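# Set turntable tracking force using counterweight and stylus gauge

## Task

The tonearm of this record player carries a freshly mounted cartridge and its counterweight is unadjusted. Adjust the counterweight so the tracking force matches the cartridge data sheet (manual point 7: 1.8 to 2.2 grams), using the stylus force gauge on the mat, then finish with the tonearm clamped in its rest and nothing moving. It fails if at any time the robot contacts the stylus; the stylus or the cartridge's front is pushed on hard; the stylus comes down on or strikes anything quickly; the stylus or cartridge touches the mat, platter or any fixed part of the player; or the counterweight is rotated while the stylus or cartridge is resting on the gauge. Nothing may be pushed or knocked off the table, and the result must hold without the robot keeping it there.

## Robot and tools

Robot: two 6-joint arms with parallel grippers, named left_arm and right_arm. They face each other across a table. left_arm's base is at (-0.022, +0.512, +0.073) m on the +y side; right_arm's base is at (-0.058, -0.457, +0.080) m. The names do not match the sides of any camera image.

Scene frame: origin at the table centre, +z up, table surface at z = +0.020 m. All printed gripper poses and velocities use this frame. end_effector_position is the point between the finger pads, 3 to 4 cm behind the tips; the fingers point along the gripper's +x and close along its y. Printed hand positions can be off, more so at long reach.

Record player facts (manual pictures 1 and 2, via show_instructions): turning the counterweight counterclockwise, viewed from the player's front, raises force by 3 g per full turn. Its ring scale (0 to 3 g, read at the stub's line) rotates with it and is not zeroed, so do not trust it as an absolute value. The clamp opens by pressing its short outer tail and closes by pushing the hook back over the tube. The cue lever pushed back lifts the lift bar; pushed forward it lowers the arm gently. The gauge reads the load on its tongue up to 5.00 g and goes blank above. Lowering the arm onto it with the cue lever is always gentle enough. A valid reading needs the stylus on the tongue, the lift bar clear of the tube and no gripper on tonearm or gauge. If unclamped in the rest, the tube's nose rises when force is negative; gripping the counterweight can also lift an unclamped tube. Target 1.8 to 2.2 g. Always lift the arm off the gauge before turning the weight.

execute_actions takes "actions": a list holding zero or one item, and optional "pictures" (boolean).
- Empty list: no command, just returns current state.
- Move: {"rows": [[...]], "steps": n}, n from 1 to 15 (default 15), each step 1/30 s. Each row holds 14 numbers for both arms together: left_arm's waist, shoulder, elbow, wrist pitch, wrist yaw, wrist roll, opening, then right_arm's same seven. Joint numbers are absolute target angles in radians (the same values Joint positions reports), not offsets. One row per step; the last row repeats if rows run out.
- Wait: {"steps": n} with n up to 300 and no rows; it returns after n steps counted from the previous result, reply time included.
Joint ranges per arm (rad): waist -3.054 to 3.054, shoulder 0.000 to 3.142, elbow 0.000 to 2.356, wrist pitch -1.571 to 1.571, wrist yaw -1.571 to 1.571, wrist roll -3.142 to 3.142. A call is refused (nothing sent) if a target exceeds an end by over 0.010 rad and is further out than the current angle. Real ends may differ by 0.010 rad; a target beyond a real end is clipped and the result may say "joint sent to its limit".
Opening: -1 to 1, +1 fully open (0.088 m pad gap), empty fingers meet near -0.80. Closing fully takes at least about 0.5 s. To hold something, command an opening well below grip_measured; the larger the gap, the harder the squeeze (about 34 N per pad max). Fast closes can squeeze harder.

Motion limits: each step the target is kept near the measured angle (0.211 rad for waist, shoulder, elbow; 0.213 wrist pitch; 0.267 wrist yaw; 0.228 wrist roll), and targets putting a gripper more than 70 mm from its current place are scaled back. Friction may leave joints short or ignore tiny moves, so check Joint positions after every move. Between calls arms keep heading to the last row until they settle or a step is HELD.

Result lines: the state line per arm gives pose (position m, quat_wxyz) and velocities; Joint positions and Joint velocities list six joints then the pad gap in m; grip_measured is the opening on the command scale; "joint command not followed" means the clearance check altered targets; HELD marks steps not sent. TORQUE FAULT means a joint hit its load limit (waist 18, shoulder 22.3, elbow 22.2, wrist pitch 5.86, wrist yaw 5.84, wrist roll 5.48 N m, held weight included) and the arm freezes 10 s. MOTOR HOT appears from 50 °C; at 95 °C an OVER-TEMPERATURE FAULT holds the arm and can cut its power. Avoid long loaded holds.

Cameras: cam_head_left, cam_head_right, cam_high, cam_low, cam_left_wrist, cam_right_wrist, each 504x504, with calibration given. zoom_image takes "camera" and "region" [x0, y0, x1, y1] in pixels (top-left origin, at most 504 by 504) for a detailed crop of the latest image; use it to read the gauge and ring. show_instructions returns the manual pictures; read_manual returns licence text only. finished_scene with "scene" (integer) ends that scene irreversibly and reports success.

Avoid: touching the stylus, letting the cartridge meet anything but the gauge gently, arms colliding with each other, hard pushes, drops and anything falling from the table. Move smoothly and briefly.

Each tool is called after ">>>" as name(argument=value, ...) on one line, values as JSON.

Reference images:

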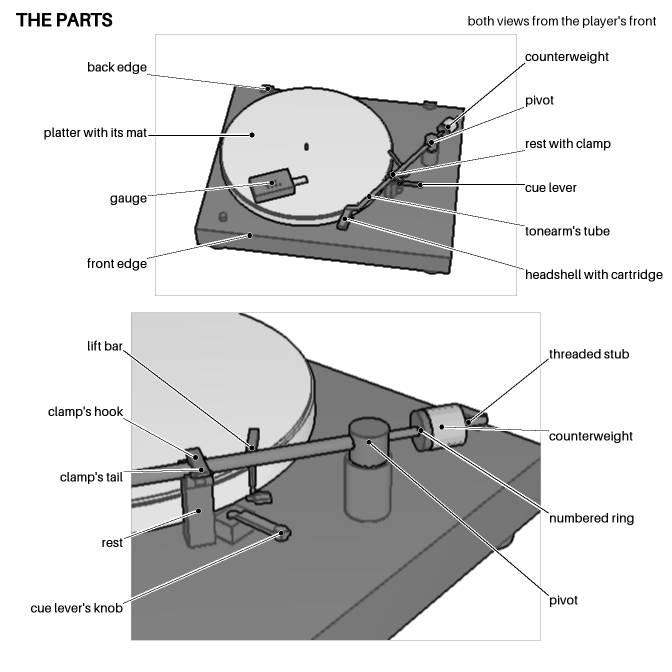

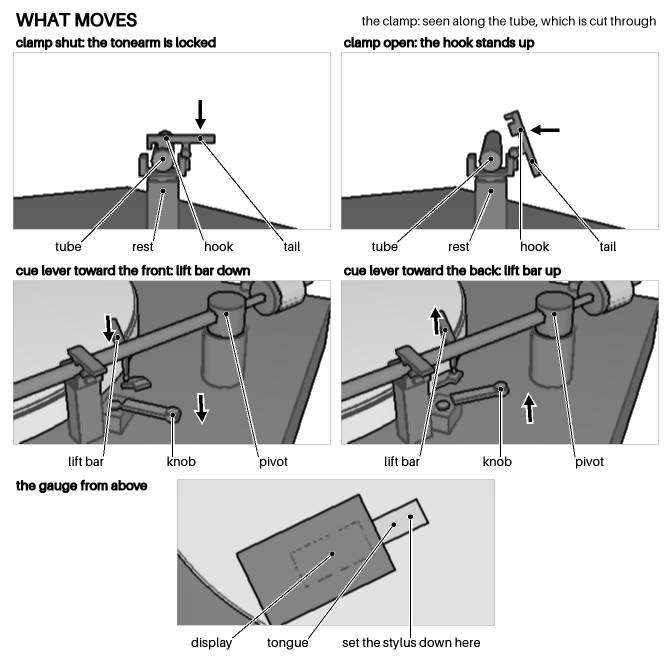

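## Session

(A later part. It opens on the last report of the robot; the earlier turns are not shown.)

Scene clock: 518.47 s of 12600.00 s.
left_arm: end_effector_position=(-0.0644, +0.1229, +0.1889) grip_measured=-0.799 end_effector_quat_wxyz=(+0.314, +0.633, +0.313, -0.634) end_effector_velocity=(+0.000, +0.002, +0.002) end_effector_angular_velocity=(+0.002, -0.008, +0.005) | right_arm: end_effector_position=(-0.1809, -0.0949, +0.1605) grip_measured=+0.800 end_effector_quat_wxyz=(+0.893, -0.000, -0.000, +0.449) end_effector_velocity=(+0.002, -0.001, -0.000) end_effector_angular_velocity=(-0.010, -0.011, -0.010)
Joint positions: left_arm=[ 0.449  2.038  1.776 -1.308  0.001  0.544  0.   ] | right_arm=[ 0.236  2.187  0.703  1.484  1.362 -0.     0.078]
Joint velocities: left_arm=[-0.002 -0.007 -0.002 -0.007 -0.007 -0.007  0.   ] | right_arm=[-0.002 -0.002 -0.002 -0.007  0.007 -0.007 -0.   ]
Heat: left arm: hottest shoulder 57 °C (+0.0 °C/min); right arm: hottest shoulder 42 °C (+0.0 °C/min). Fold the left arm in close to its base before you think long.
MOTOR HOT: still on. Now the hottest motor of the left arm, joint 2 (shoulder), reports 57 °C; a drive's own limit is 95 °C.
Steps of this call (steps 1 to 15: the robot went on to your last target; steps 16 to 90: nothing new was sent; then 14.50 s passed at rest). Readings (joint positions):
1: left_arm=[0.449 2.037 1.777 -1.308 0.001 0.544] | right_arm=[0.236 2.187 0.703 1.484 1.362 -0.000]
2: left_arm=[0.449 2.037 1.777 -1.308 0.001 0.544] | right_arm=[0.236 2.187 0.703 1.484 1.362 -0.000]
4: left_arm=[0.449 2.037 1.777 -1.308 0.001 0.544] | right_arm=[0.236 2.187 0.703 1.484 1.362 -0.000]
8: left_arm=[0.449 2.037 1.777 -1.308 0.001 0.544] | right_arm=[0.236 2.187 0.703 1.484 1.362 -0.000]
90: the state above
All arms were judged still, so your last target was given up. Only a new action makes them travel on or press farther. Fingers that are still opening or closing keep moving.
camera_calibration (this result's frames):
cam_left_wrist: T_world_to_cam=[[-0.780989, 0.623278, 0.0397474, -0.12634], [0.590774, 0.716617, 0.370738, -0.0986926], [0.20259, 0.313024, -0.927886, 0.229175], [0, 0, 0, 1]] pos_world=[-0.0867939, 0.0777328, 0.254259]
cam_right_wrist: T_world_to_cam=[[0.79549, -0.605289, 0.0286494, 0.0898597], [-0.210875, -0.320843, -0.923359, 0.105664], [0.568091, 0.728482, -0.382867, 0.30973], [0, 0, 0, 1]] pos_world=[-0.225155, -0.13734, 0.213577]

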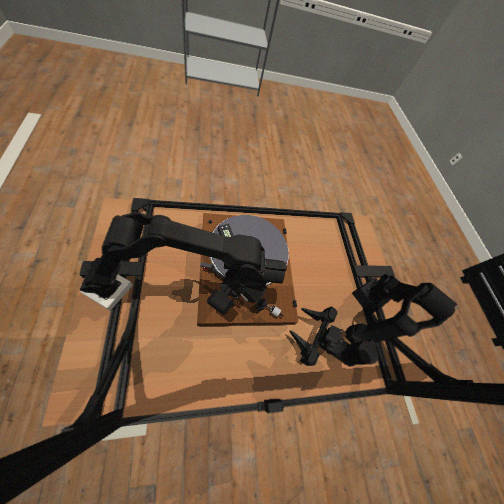

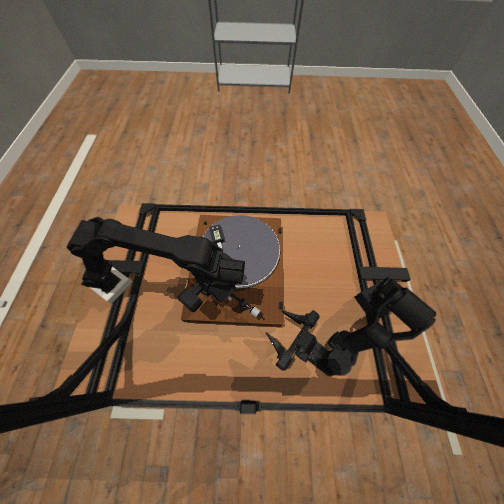

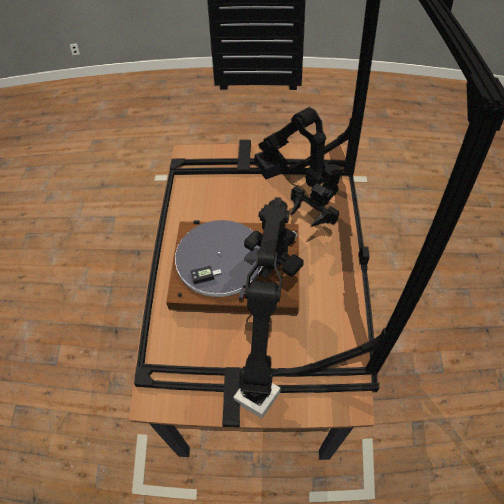

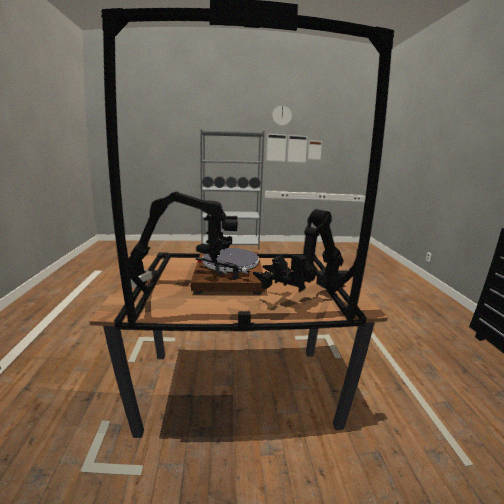

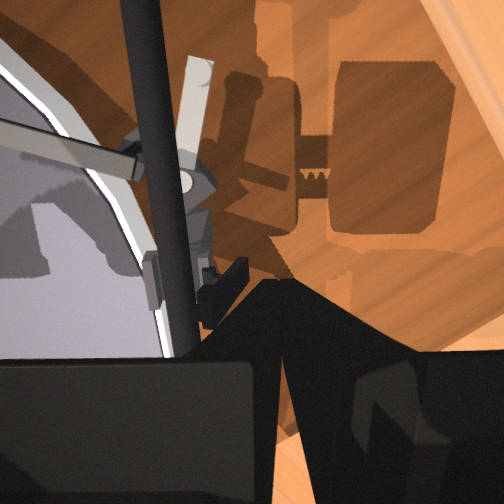

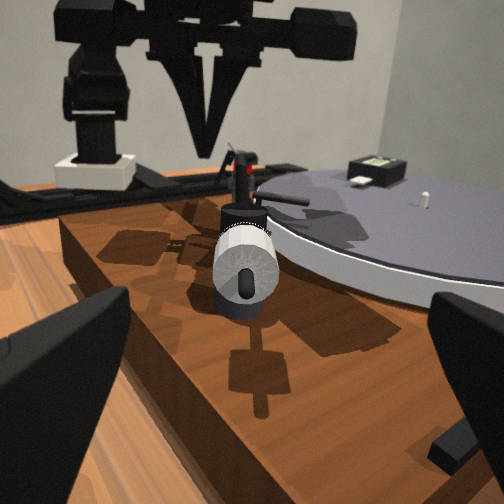

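Push halfway first, slightly lower.

>>> execute_actions(actions=[{"rows":[[0.455,2.043,1.775,-1.30,0,0.55,-1,0.237,2.1875,0.703,1.484,1.361,0,0.8],[0.46,2.05,1.78,-1.30,0,0.555,-1,0.237,2.1875,0.703,1.484,1.361,0,0.8],[0.465,2.055,1.79,-1.303,0,0.56,-1,0.237,2.1875,0.703,1.484,1.361,0,0.8],[0.47,2.06,1.80,-1.306,0,0.565,-1,0.237,2.1875,0.703,1.484,1.361,0,0.8],[0.475,2.065,1.81,-1.31,0,0.568,-1,0.237,2.1875,0.703,1.484,1.361,0,0.8],[0.479,2.071,1.818,-1.314,0,0.57,-1,0.237,2.1875,0.703,1.484,1.361,0,0.8]],"steps":15}])

>>> zoom_image(camera="cam_right_wrist", region=[150, 100, 330, 240])

Scene clock: 523.40 s of 12600.00 s.
left_arm: end_effector_position=(-0.0563, +0.1171, +0.1875) grip_measured=-0.799 end_effector_quat_wxyz=(+0.314, +0.631, +0.316, -0.635) end_effector_velocity=(+0.003, +0.004, -0.000) end_effector_angular_velocity=(+0.019, -0.038, +0.015) | right_arm: end_effector_position=(-0.1811, -0.0950, +0.1605) grip_measured=+0.800 end_effector_quat_wxyz=(+0.893, -0.000, -0.000, +0.449) end_effector_velocity=(-0.003, +0.001, -0.000) end_effector_angular_velocity=(-0.010, -0.011, +0.024)
Joint positions: left_arm=[ 0.473  2.06   1.804 -1.314  0.006  0.565  0.   ] | right_arm=[ 0.237  2.187  0.703  1.484  1.362 -0.     0.078]
Joint velocities: left_arm=[-0.007  0.002  0.002 -0.022 -0.037 -0.022  0.   ] | right_arm=[ 0.002 -0.002 -0.002 -0.007 -0.022 -0.007 -0.   ]
Heat: left arm: hottest shoulder 57 °C (-1.0 °C/min); right arm: hottest shoulder 42 °C (+0.0 °C/min). Fold the left arm in close to its base before you think long.
MOTOR HOT: still on. Now the hottest motor of the left arm, joint 2 (shoulder), reports 57 °C; a drive's own limit is 95 °C.
Steps of this call (steps 1 to 90: nothing new was sent; then 1.43 s passed at rest; steps 91 to 105: all 15 steps of this action). Readings (joint positions):
91: left_arm=[0.450 2.038 1.776 -1.307 0.001 0.544] | right_arm=[0.236 2.187 0.703 1.484 1.362 -0.000]
92: left_arm=[0.450 2.038 1.776 -1.305 0.001 0.544] | right_arm=[0.236 2.187 0.703 1.484 1.362 -0.000]
94: left_arm=[0.455 2.041 1.778 -1.304 0.000 0.550] | right_arm=[0.236 2.187 0.703 1.484 1.362 -0.000]
98: left_arm=[0.471 2.057 1.799 -1.309 0.002 0.561] | right_arm=[0.237 2.187 0.703 1.484 1.362 -0.000]
105: the state above
camera_calibration (this result's frames):
cam_left_wrist: T_world_to_cam=[[-0.783122, 0.620215, 0.0453172, -0.11712], [0.590089, 0.718129, 0.368898, -0.0986063], [0.196252, 0.315633, -0.928365, 0.227472], [0, 0, 0, 1]] pos_world=[-0.0781748, 0.0716542, 0.25286]
cam_right_wrist: T_world_to_cam=[[0.795721, -0.604985, 0.0286494, 0.0900118], [-0.210752, -0.320923, -0.923359, 0.105634], [0.567813, 0.728698, -0.382867, 0.309812], [0, 0, 0, 1]] pos_world=[-0.225277, -0.137404, 0.213577]

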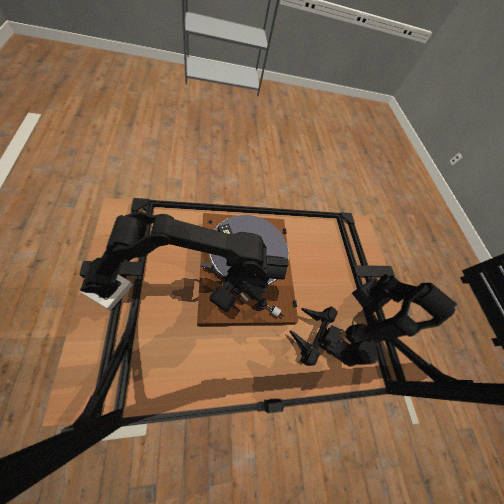

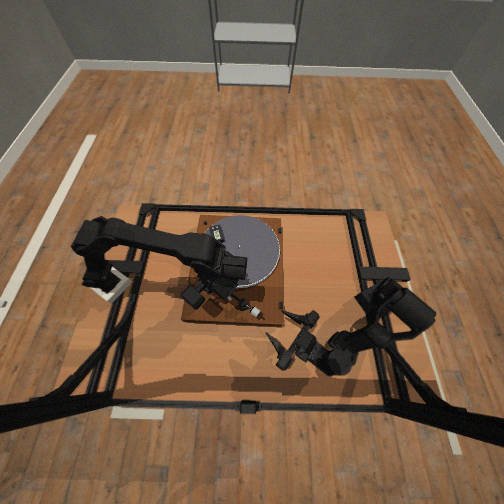

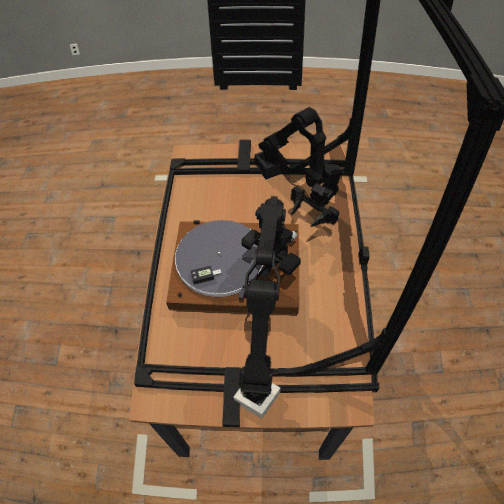

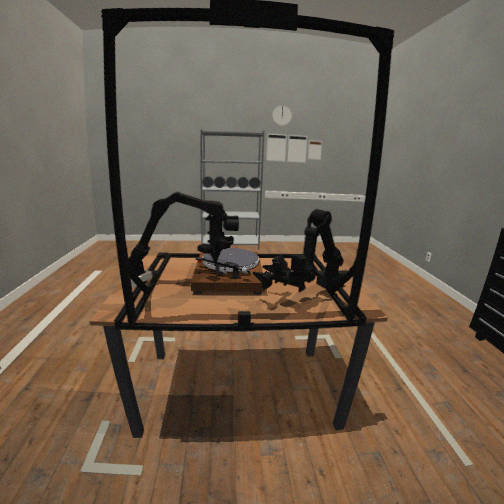

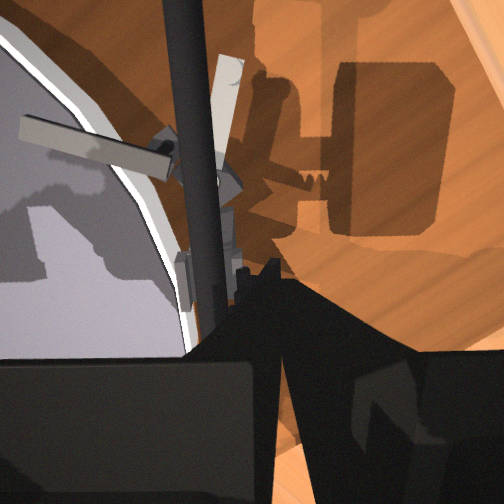

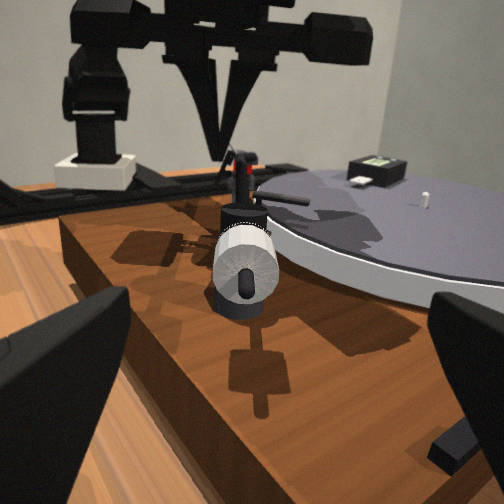

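Region (150, 100, 330, 240) of cam_right_wrist's 504x504 image, scaled by 2.800, with more detail than that image has.

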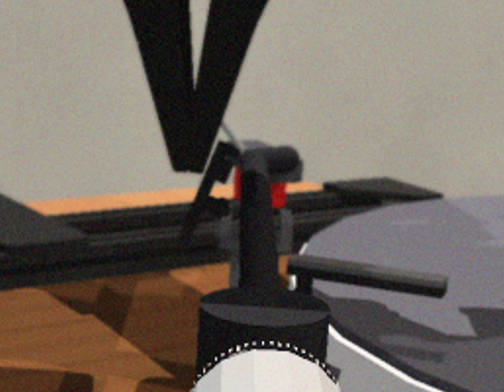

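>>> execute_actions(actions=[{"rows":[[0.48,2.07,1.82,-1.316,0,0.572,-1,0.237,2.1875,0.703,1.484,1.361,0,0.8],[0.484,2.075,1.828,-1.318,0,0.575,-1,0.237,2.1875,0.703,1.484,1.361,0,0.8],[0.488,2.08,1.836,-1.321,0,0.58,-1,0.237,2.1875,0.703,1.484,1.361,0,0.8],[0.492,2.085,1.844,-1.324,0,0.584,-1,0.237,2.1875,0.703,1.484,1.361,0,0.8],[0.496,2.09,1.852,-1.327,0,0.588,-1,0.237,2.1875,0.703,1.484,1.361,0,0.8],[0.50,2.095,1.86,-1.33,0,0.592,-1,0.237,2.1875,0.703,1.484,1.361,0,0.8],[0.504,2.10,1.868,-1.333,0,0.596,-1,0.237,2.1875,0.703,1.484,1.361,0,0.8],[0.508,2.103,1.872,-1.335,0,0.598,-1,0.237,2.1875,0.703,1.484,1.361,0,0.8]],"steps":15}])

>>> zoom_image(camera="cam_right_wrist", region=[150, 100, 330, 240])

Scene clock: 529.00 s of 12600.00 s.
left_arm: end_effector_position=(-0.0423, +0.1076, +0.1891) grip_measured=-0.799 end_effector_quat_wxyz=(+0.318, +0.631, +0.316, -0.633) end_effector_velocity=(+0.002, -0.001, +0.002) end_effector_angular_velocity=(-0.003, -0.022, +0.005) | right_arm: end_effector_position=(-0.1811, -0.0950, +0.1605) grip_measured=+0.800 end_effector_quat_wxyz=(+0.893, -0.000, -0.000, +0.449) end_effector_velocity=(-0.001, +0.001, -0.003) end_effector_angular_velocity=(-0.033, -0.035, +0.020)
Joint positions: left_arm=[ 0.508  2.093  1.859 -1.332  0.001  0.593  0.   ] | right_arm=[ 0.237  2.187  0.703  1.484  1.362 -0.     0.078]
Joint velocities: left_arm=[-0.002  0.002  0.012 -0.007 -0.022 -0.007  0.   ] | right_arm=[-0.002 -0.002 -0.007 -0.022 -0.022 -0.022 -0.   ]
Heat: left arm: hottest shoulder 57 °C (-2.0 °C/min); right arm: hottest shoulder 42 °C (+0.0 °C/min). Fold the left arm in close to its base before you think long.
MOTOR HOT: still on. Now the hottest motor of the left arm, joint 2 (shoulder), reports 57 °C; a drive's own limit is 95 °C.
Steps of this call (steps 1 to 15: the robot went on to your last target; steps 16 to 90: nothing new was sent; then 2.10 s passed at rest; steps 91 to 105: all 15 steps of this action). Readings (joint positions):
91: left_arm=[0.473 2.061 1.806 -1.316 0.006 0.565] | right_arm=[0.237 2.187 0.703 1.484 1.362 -0.000]
92: left_arm=[0.473 2.062 1.807 -1.317 0.006 0.567] | right_arm=[0.237 2.187 0.703 1.484 1.362 -0.000]
94: left_arm=[0.474 2.067 1.816 -1.324 0.007 0.572] | right_arm=[0.237 2.187 0.703 1.484 1.362 -0.000]
98: left_arm=[0.486 2.082 1.841 -1.337 0.007 0.586] | right_arm=[0.237 2.187 0.703 1.484 1.362 -0.000]
105: the state above
camera_calibration (this result's frames):
cam_left_wrist: T_world_to_cam=[[-0.787333, 0.615337, 0.0383068, -0.0986364], [0.583676, 0.723927, 0.367767, -0.1014], [0.198569, 0.311913, -0.929129, 0.2299], [0, 0, 0, 1]] pos_world=[-0.0641261, 0.0623918, 0.254677]
cam_right_wrist: T_world_to_cam=[[0.795721, -0.604985, 0.0286494, 0.0900118], [-0.210752, -0.320923, -0.923359, 0.105634], [0.567813, 0.728698, -0.382867, 0.309812], [0, 0, 0, 1]] pos_world=[-0.225277, -0.137404, 0.213577]

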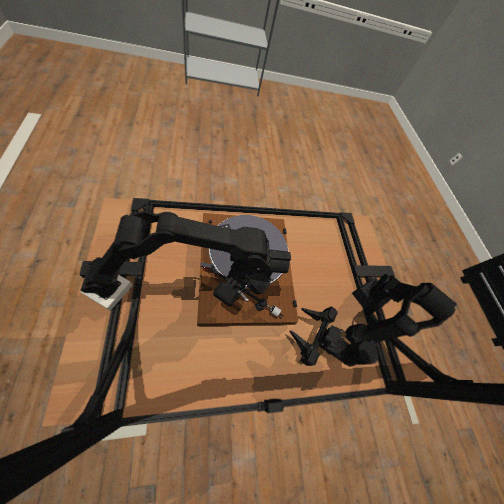

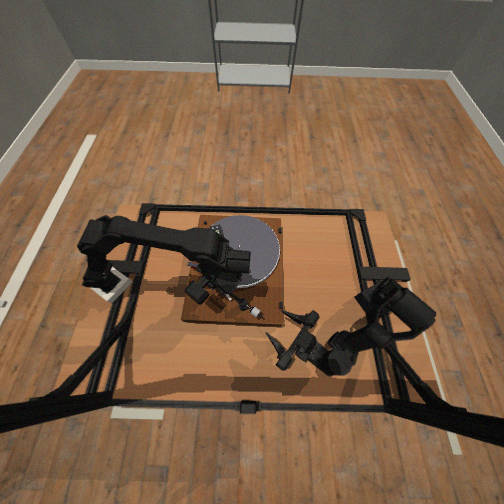

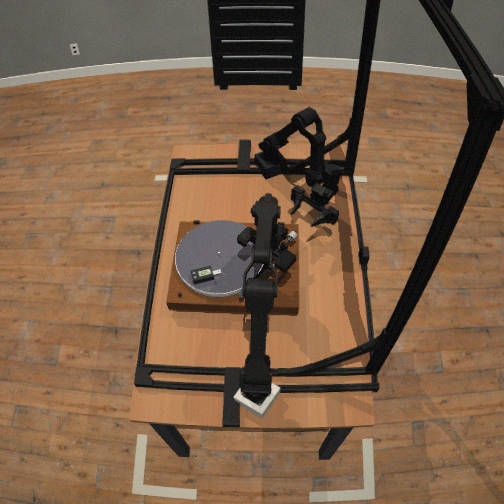

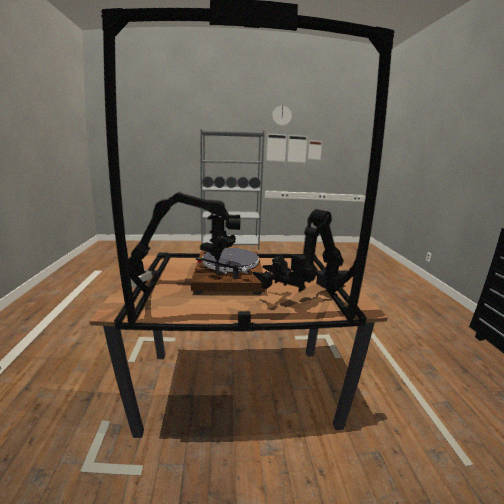

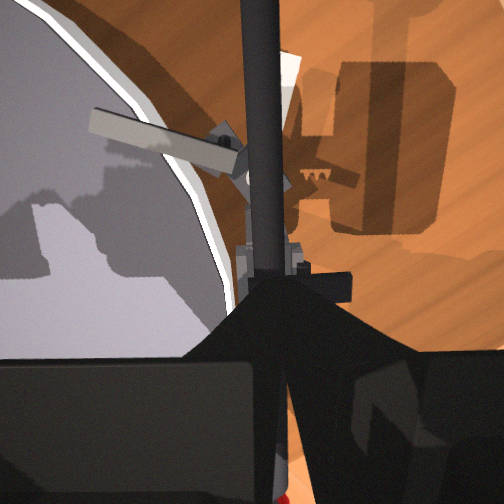

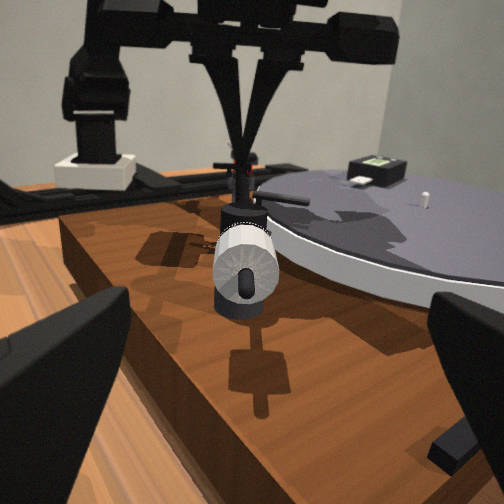

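Region (150, 100, 330, 240) of cam_right_wrist's 504x504 image, scaled by 2.800, with more detail than that image has.

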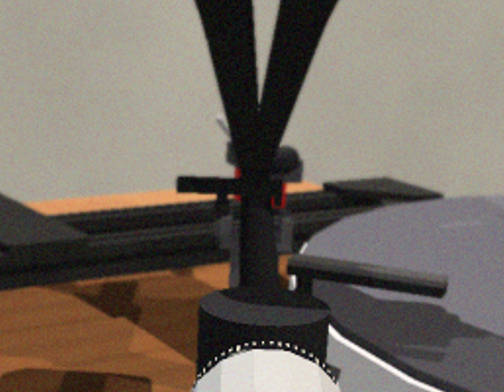

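>>> execute_actions(actions=[{"rows":[[0.508,2.07,1.87,-1.332,0,0.593,-1,0.225,2.20,0.72,1.484,1.35,0,0.6],[0.508,2.04,1.87,-1.332,0,0.593,-1,0.21,2.215,0.74,1.484,1.335,0,0.5],[0.5,2.0,1.87,-1.332,0,0.593,-1,0.195,2.235,0.76,1.484,1.32,0,0.4],[0.49,1.95,1.87,-1.332,0,0.593,-1,0.18,2.255,0.78,1.484,1.305,0,0.3],[0.48,1.9,1.87,-1.332,0,0.593,-1,0.165,2.27,0.79,1.484,1.29,0,0.3],[0.47,1.85,1.87,-1.332,0,0.593,-1,0.154,2.274,0.794,1.484,1.282,0,0.3]],"steps":15}])

Scene clock: 578.10 s of 12600.00 s.
left_arm: end_effector_position=(-0.0563, +0.1214, +0.2898) grip_measured=-0.799 end_effector_quat_wxyz=(+0.385, +0.583, +0.218, -0.681) end_effector_velocity=(+0.001, -0.015, -0.057) end_effector_angular_velocity=(+0.156, -0.033, +0.011) | right_arm: end_effector_position=(-0.1700, -0.0649, +0.1488) grip_measured=+0.304 end_effector_quat_wxyz=(+0.895, +0.002, +0.000, +0.446) end_effector_velocity=(-0.002, +0.003, +0.002) end_effector_angular_velocity=(+0.010, +0.010, +0.005)
Joint positions: left_arm=[ 0.47   1.84   1.876 -1.332  0.     0.594  0.   ] | right_arm=[ 0.154  2.265  0.786  1.484  1.288 -0.     0.054]
Joint velocities: left_arm=[-0.002  0.149 -0.002 -0.007 -0.022 -0.007  0.   ] | right_arm=[-0.002 -0.002  0.012 -0.007 -0.007  0.007 -0.002]
Heat: left arm: hottest shoulder 56 °C (-1.0 °C/min); right arm: hottest shoulder 43 °C (+1.0 °C/min). Fold the left arm in close to its base before you think long.
MOTOR HOT: still on. Now the hottest motor of the left arm, joint 2 (shoulder), reports 56 °C; a drive's own limit is 95 °C.
Steps of this call (steps 1 to 15: the robot went on to your last target; steps 16 to 90: nothing new was sent; then 45.60 s passed at rest; steps 91 to 105: all 15 steps of this action). Readings (joint positions):
91: left_arm=[0.508 2.093 1.861 -1.333 0.001 0.594] | right_arm=[0.236 2.187 0.704 1.484 1.362 -0.000]
92: left_arm=[0.508 2.088 1.860 -1.333 0.001 0.594] | right_arm=[0.233 2.191 0.709 1.484 1.358 -0.000]
94: left_arm=[0.506 2.060 1.860 -1.333 0.001 0.594] | right_arm=[0.215 2.211 0.736 1.483 1.337 -0.001]
98: left_arm=[0.484 1.924 1.862 -1.332 0.001 0.594] | right_arm=[0.167 2.255 0.778 1.484 1.299 -0.000]
105: the state above
camera_calibration (this result's frames):
cam_left_wrist: T_world_to_cam=[[-0.764029, 0.634389, -0.117517, -0.0778054], [0.616817, 0.771634, 0.1553, -0.0825782], [0.189201, 0.0461668, -0.980852, 0.368677], [0, 0, 0, 1]] pos_world=[-0.0782639, 0.0960584, 0.365299]
cam_right_wrist: T_world_to_cam=[[0.790461, -0.612047, 0.0238663, 0.0990619], [-0.216319, -0.315407, -0.923972, 0.10631], [0.573042, 0.725201, -0.381714, 0.277668], [0, 0, 0, 1]] pos_world=[-0.214423, -0.107203, 0.201853]

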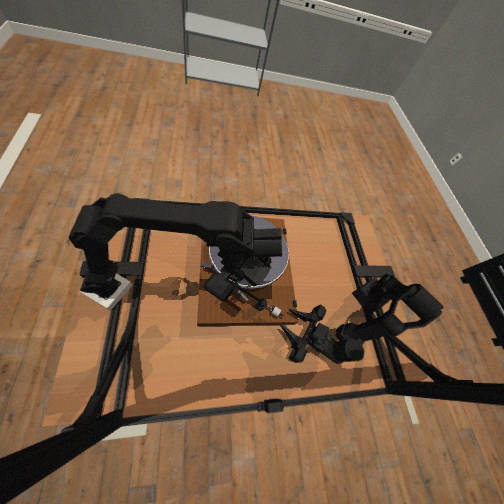

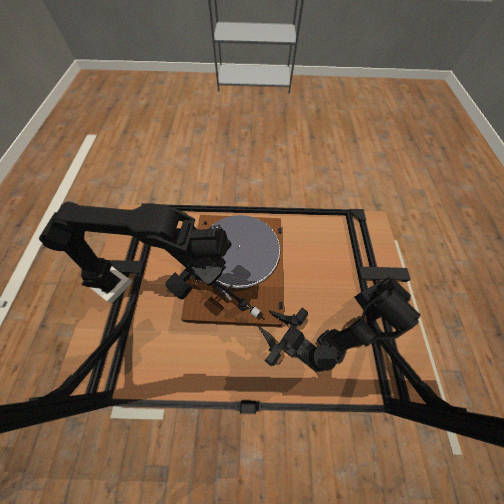

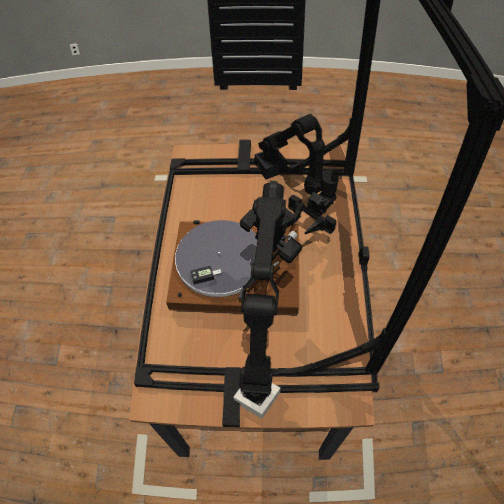

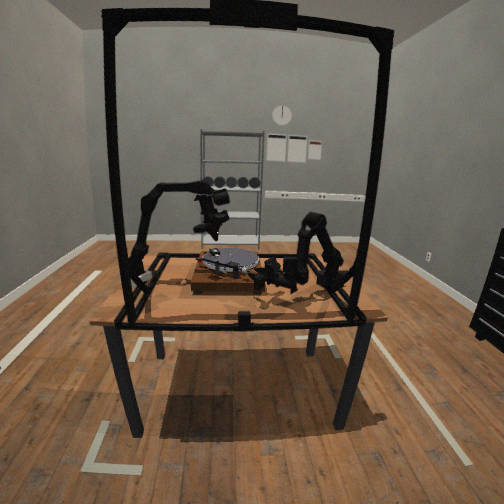

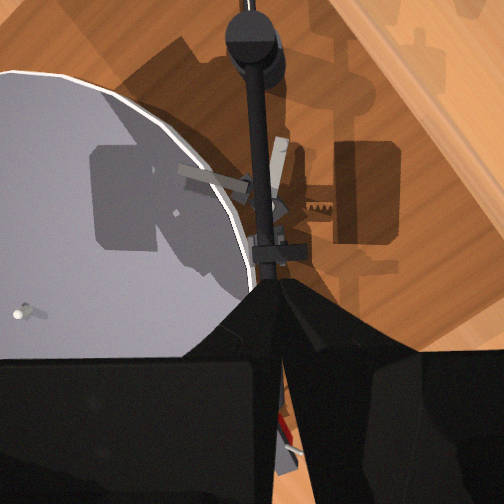

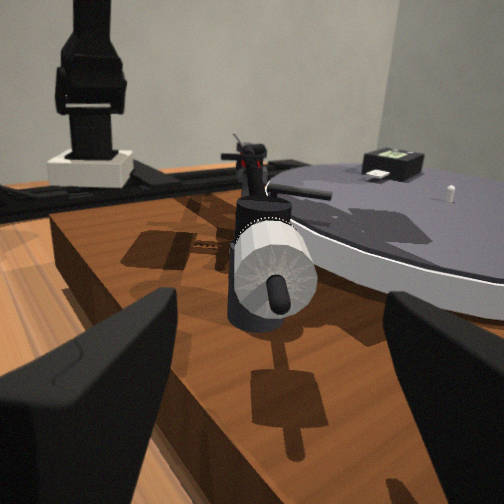

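>>> execute_actions(actions=[{"rows":[[0.46,1.85,1.87,-1.28,0,0.593,-1,0.154,2.27,0.794,1.484,1.285,-0.1,0.2],[0.45,1.85,1.87,-1.22,0,0.593,-1,0.154,2.27,0.794,1.484,1.285,-0.2,0.15],[0.44,1.85,1.87,-1.16,0,0.593,-1,0.154,2.27,0.794,1.484,1.285,-0.3,0.1],[0.43,1.85,1.87,-1.1,0,0.593,-1,0.154,2.27,0.794,1.484,1.285,-0.4,0.1],[0.42,1.85,1.87,-1.05,0,0.593,-1,0.154,2.27,0.794,1.484,1.285,-0.455,0.1],[0.42,1.85,1.87,-1.05,0,0.593,-1,0.14,2.274,0.80,1.478,1.267,-0.455,0.1],[0.42,1.85,1.87,-1.05,0,0.593,-1,0.127,2.277,0.808,1.474,1.254,-0.455,0.1],[0.42,1.85,1.87,-1.05,0,0.593,-1,0.114,2.28,0.815,1.47,1.24,-0.455,0.1],[0.42,1.85,1.87,-1.05,0,0.593,-1,0.102,2.284,0.822,1.465,1.227,-0.455,0.1]],"steps":15}])

Scene clock: 584.90 s of 12600.00 s.
left_arm: end_effector_position=(-0.0834, +0.0677, +0.3099) grip_measured=-0.799 end_effector_quat_wxyz=(+0.439, +0.522, +0.117, -0.722) end_effector_velocity=(-0.003, -0.004, +0.001) end_effector_angular_velocity=(-0.016, +0.012, +0.000) | right_arm: end_effector_position=(-0.1591, -0.0496, +0.1492) grip_measured=+0.101 end_effector_quat_wxyz=(+0.874, -0.194, -0.098, +0.435) end_effector_velocity=(-0.005, +0.005, -0.005) end_effector_angular_velocity=(-0.071, -0.080, +0.049)
Joint positions: left_arm=[ 0.42   1.849  1.875 -1.054  0.     0.594  0.   ] | right_arm=[ 0.102  2.274  0.814  1.468  1.236 -0.445  0.044]
Joint velocities: left_arm=[-0.002  0.002 -0.002  0.022  0.007 -0.007  0.   ] | right_arm=[-0.002  0.007  0.002 -0.022 -0.051 -0.081 -0.001]
Heat: left arm: hottest shoulder 55 °C (-2.0 °C/min); right arm: hottest shoulder 43 °C (+1.0 °C/min). Fold the left arm in close to its base before you think long.
MOTOR HOT: still on. Now the hottest motor of the left arm, joint 2 (shoulder), reports 55 °C; a drive's own limit is 95 °C.
Steps of this call (steps 1 to 15: the robot went on to your last target; steps 16 to 90: nothing new was sent; then 3.30 s passed at rest; steps 91 to 105: all 15 steps of this action). Readings (joint positions):
91: left_arm=[0.470 1.849 1.876 -1.326 0.000 0.594] | right_arm=[0.154 2.266 0.787 1.483 1.287 -0.022]
92: left_arm=[0.468 1.849 1.875 -1.298 0.000 0.594] | right_arm=[0.154 2.266 0.787 1.483 1.287 -0.070]
94: left_arm=[0.458 1.849 1.875 -1.210 0.000 0.594] | right_arm=[0.154 2.266 0.787 1.482 1.287 -0.201]
98: left_arm=[0.427 1.849 1.875 -1.088 0.001 0.594] | right_arm=[0.144 2.267 0.795 1.479 1.268 -0.389]
105: the state above
camera_calibration (this result's frames):
cam_left_wrist: T_world_to_cam=[[-0.738351, 0.620961, -0.263146, -0.0139386], [0.656194, 0.751547, -0.0677202, 0.0462131], [0.155715, -0.222676, -0.962376, 0.405683], [0, 0, 0, 1]] pos_world=[-0.103787, 0.0642601, 0.389882]
cam_right_wrist: T_world_to_cam=[[0.704995, -0.548319, 0.449809, 0.0258742], [0.0986084, -0.552293, -0.827798, 0.137823], [0.702323, 0.627948, -0.335295, 0.269272], [0, 0, 0, 1]] pos_world=[-0.220948, -0.0787829, 0.192737]

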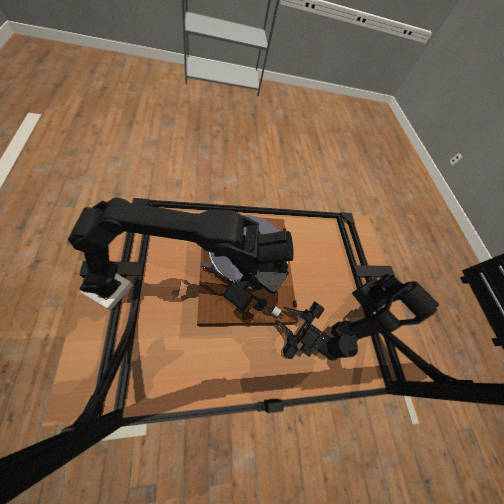

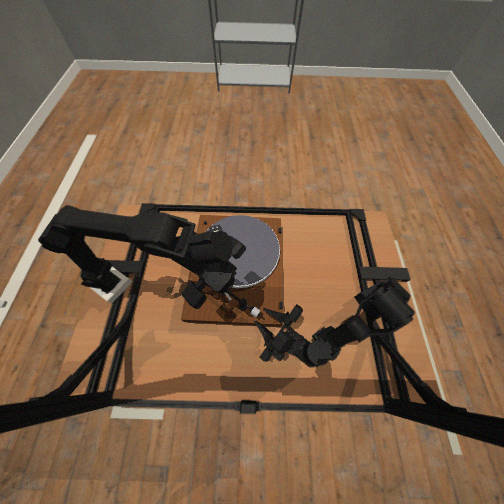

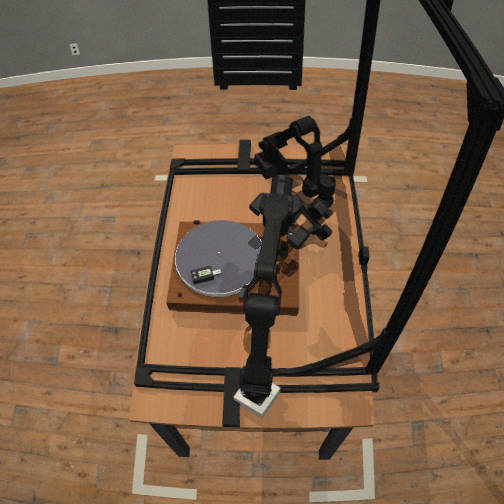

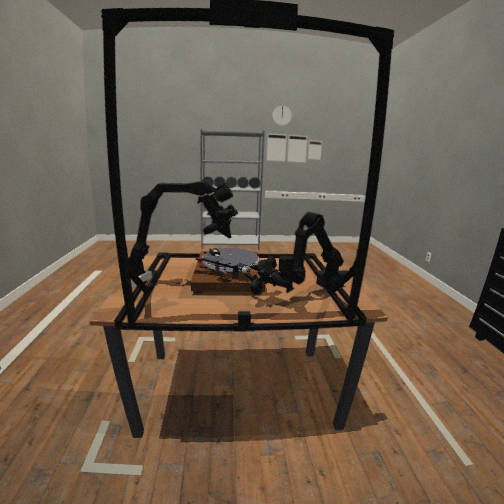

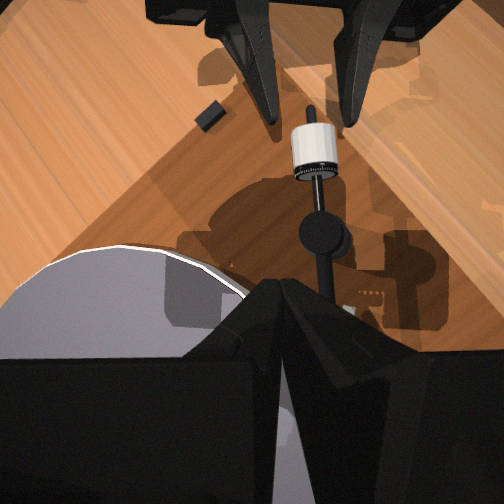

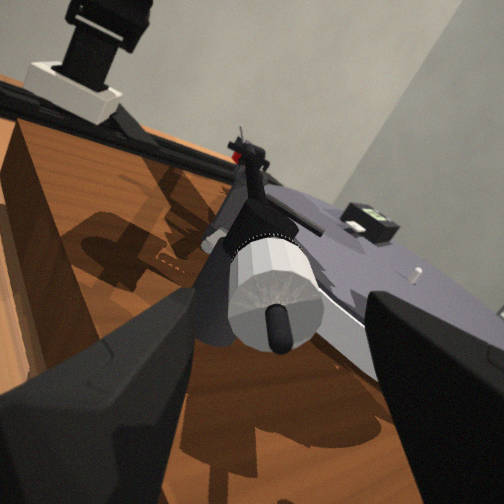

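>>> execute_actions(actions=[{"rows":[[0.42,1.85,1.87,-1.05,0,0.593,-1,0.09,2.285,0.826,1.462,1.218,-0.455,0.1],[0.42,1.85,1.87,-1.05,0,0.593,-1,0.08,2.288,0.832,1.459,1.207,-0.455,0.1],[0.42,1.85,1.87,-1.05,0,0.593,-1,0.07,2.29,0.838,1.456,1.196,-0.455,0.1],[0.42,1.85,1.87,-1.05,0,0.593,-1,0.06,2.293,0.843,1.452,1.185,-0.455,0.1],[0.42,1.85,1.87,-1.05,0,0.593,-1,0.051,2.296,0.848,1.448,1.174,-0.455,0.1]],"steps":15}])

>>> zoom_image(camera="cam_left_wrist", region=[230, 60, 400, 230])

Scene clock: 590.40 s of 12600.00 s.
left_arm: end_effector_position=(-0.0835, +0.0673, +0.3101) grip_measured=-0.799 end_effector_quat_wxyz=(+0.439, +0.521, +0.117, -0.722) end_effector_velocity=(-0.002, +0.004, -0.001) end_effector_angular_velocity=(+0.017, -0.005, +0.003) | right_arm: end_effector_position=(-0.1478, -0.0347, +0.1478) grip_measured=+0.100 end_effector_quat_wxyz=(+0.872, -0.198, -0.100, +0.437) end_effector_velocity=(+0.000, -0.001, -0.000) end_effector_angular_velocity=(-0.011, -0.010, -0.005)
Joint positions: left_arm=[ 0.42   1.849  1.875 -1.052  0.     0.594  0.   ] | right_arm=[ 0.051  2.287  0.84   1.45   1.18  -0.451  0.044]
Joint velocities: left_arm=[-0.007 -0.002  0.002 -0.022 -0.007 -0.007  0.   ] | right_arm=[ 0.002 -0.002 -0.002 -0.007  0.007 -0.007 -0.   ]
Heat: left arm: hottest shoulder 56 °C (+0.0 °C/min); right arm: hottest shoulder 43 °C (+1.0 °C/min). Fold the left arm in close to its base before you think long.
MOTOR HOT: still on. Now the hottest motor of the left arm, joint 2 (shoulder), reports 56 °C; a drive's own limit is 95 °C.
Steps of this call (steps 1 to 15: the robot went on to your last target; steps 16 to 90: nothing new was sent; then 2.00 s passed at rest; steps 91 to 105: all 15 steps of this action). Readings (joint positions):
91: left_arm=[0.420 1.849 1.875 -1.052 0.000 0.594] | right_arm=[0.102 2.275 0.815 1.466 1.230 -0.451]
92: left_arm=[0.420 1.849 1.875 -1.052 0.000 0.594] | right_arm=[0.099 2.276 0.817 1.465 1.225 -0.451]
94: left_arm=[0.420 1.849 1.875 -1.052 0.000 0.594] | right_arm=[0.087 2.279 0.825 1.460 1.210 -0.451]
98: left_arm=[0.420 1.849 1.875 -1.052 0.000 0.594] | right_arm=[0.056 2.285 0.838 1.452 1.187 -0.451]
105: the state above
camera_calibration (this result's frames):
cam_left_wrist: T_world_to_cam=[[-0.738419, 0.620463, -0.264128, -0.0133778], [0.656177, 0.751418, -0.0693103, 0.0470397], [0.155466, -0.224495, -0.961994, 0.405708], [0, 0, 0, 1]] pos_world=[-0.103819, 0.0640331, 0.390016]
cam_right_wrist: T_world_to_cam=[[0.704717, -0.541983, 0.457851, 0.0256564], [0.106767, -0.556965, -0.823645, 0.144254], [0.701409, 0.62932, -0.334637, 0.251335], [0, 0, 0, 1]] pos_world=[-0.209771, -0.0639202, 0.191173]

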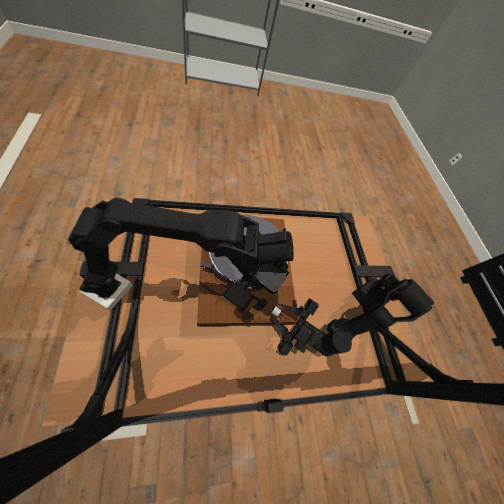

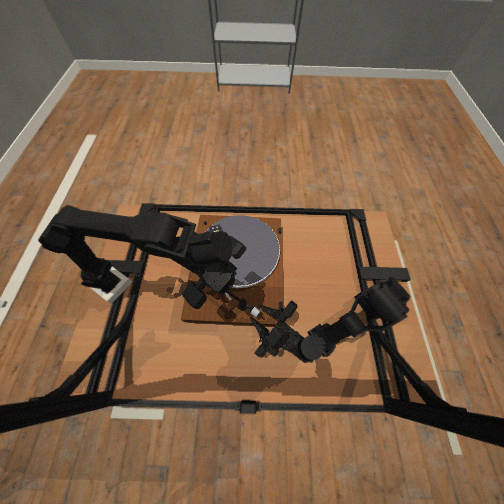

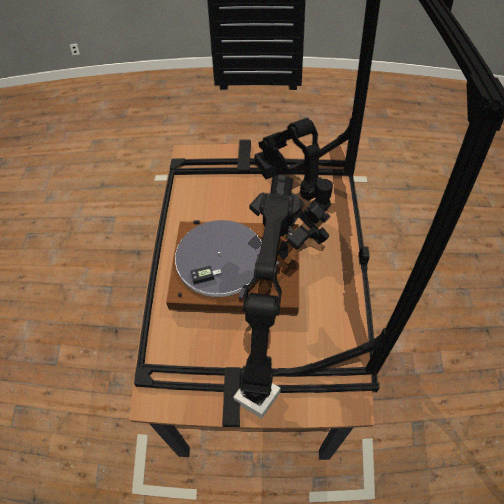

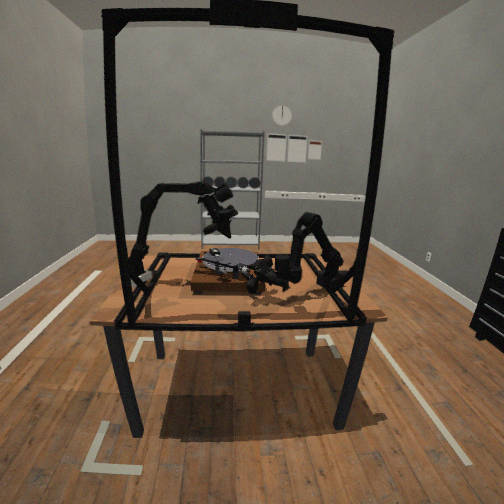

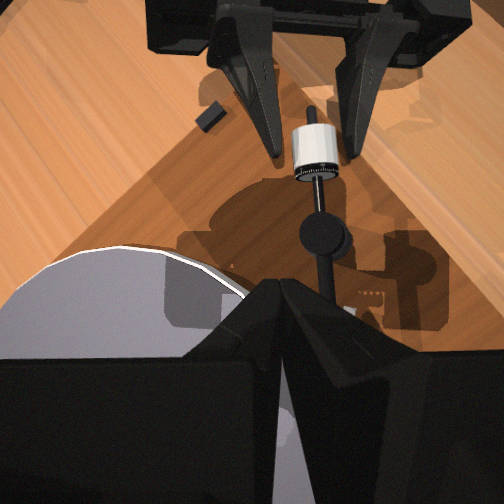

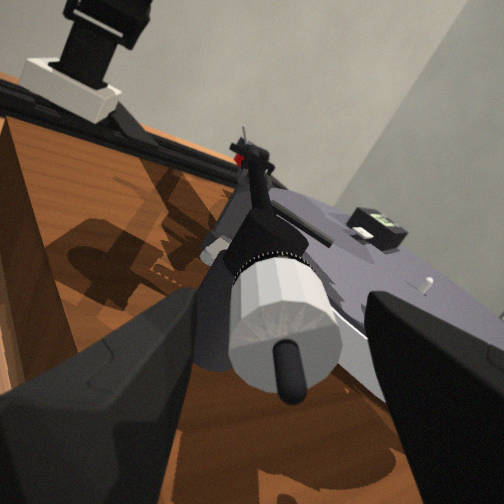

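Region (230, 60, 400, 230) of cam_left_wrist's 504x504 image, scaled by 2.965, with more detail than that image has.

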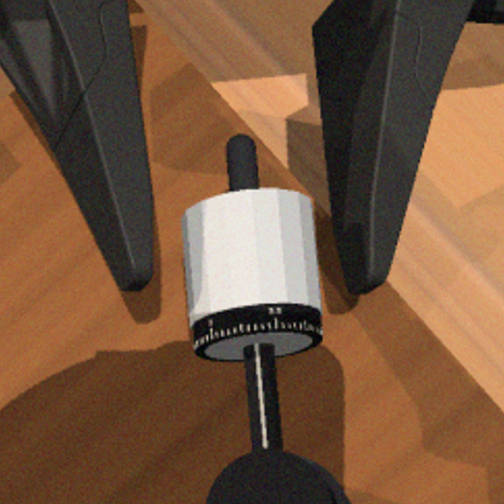

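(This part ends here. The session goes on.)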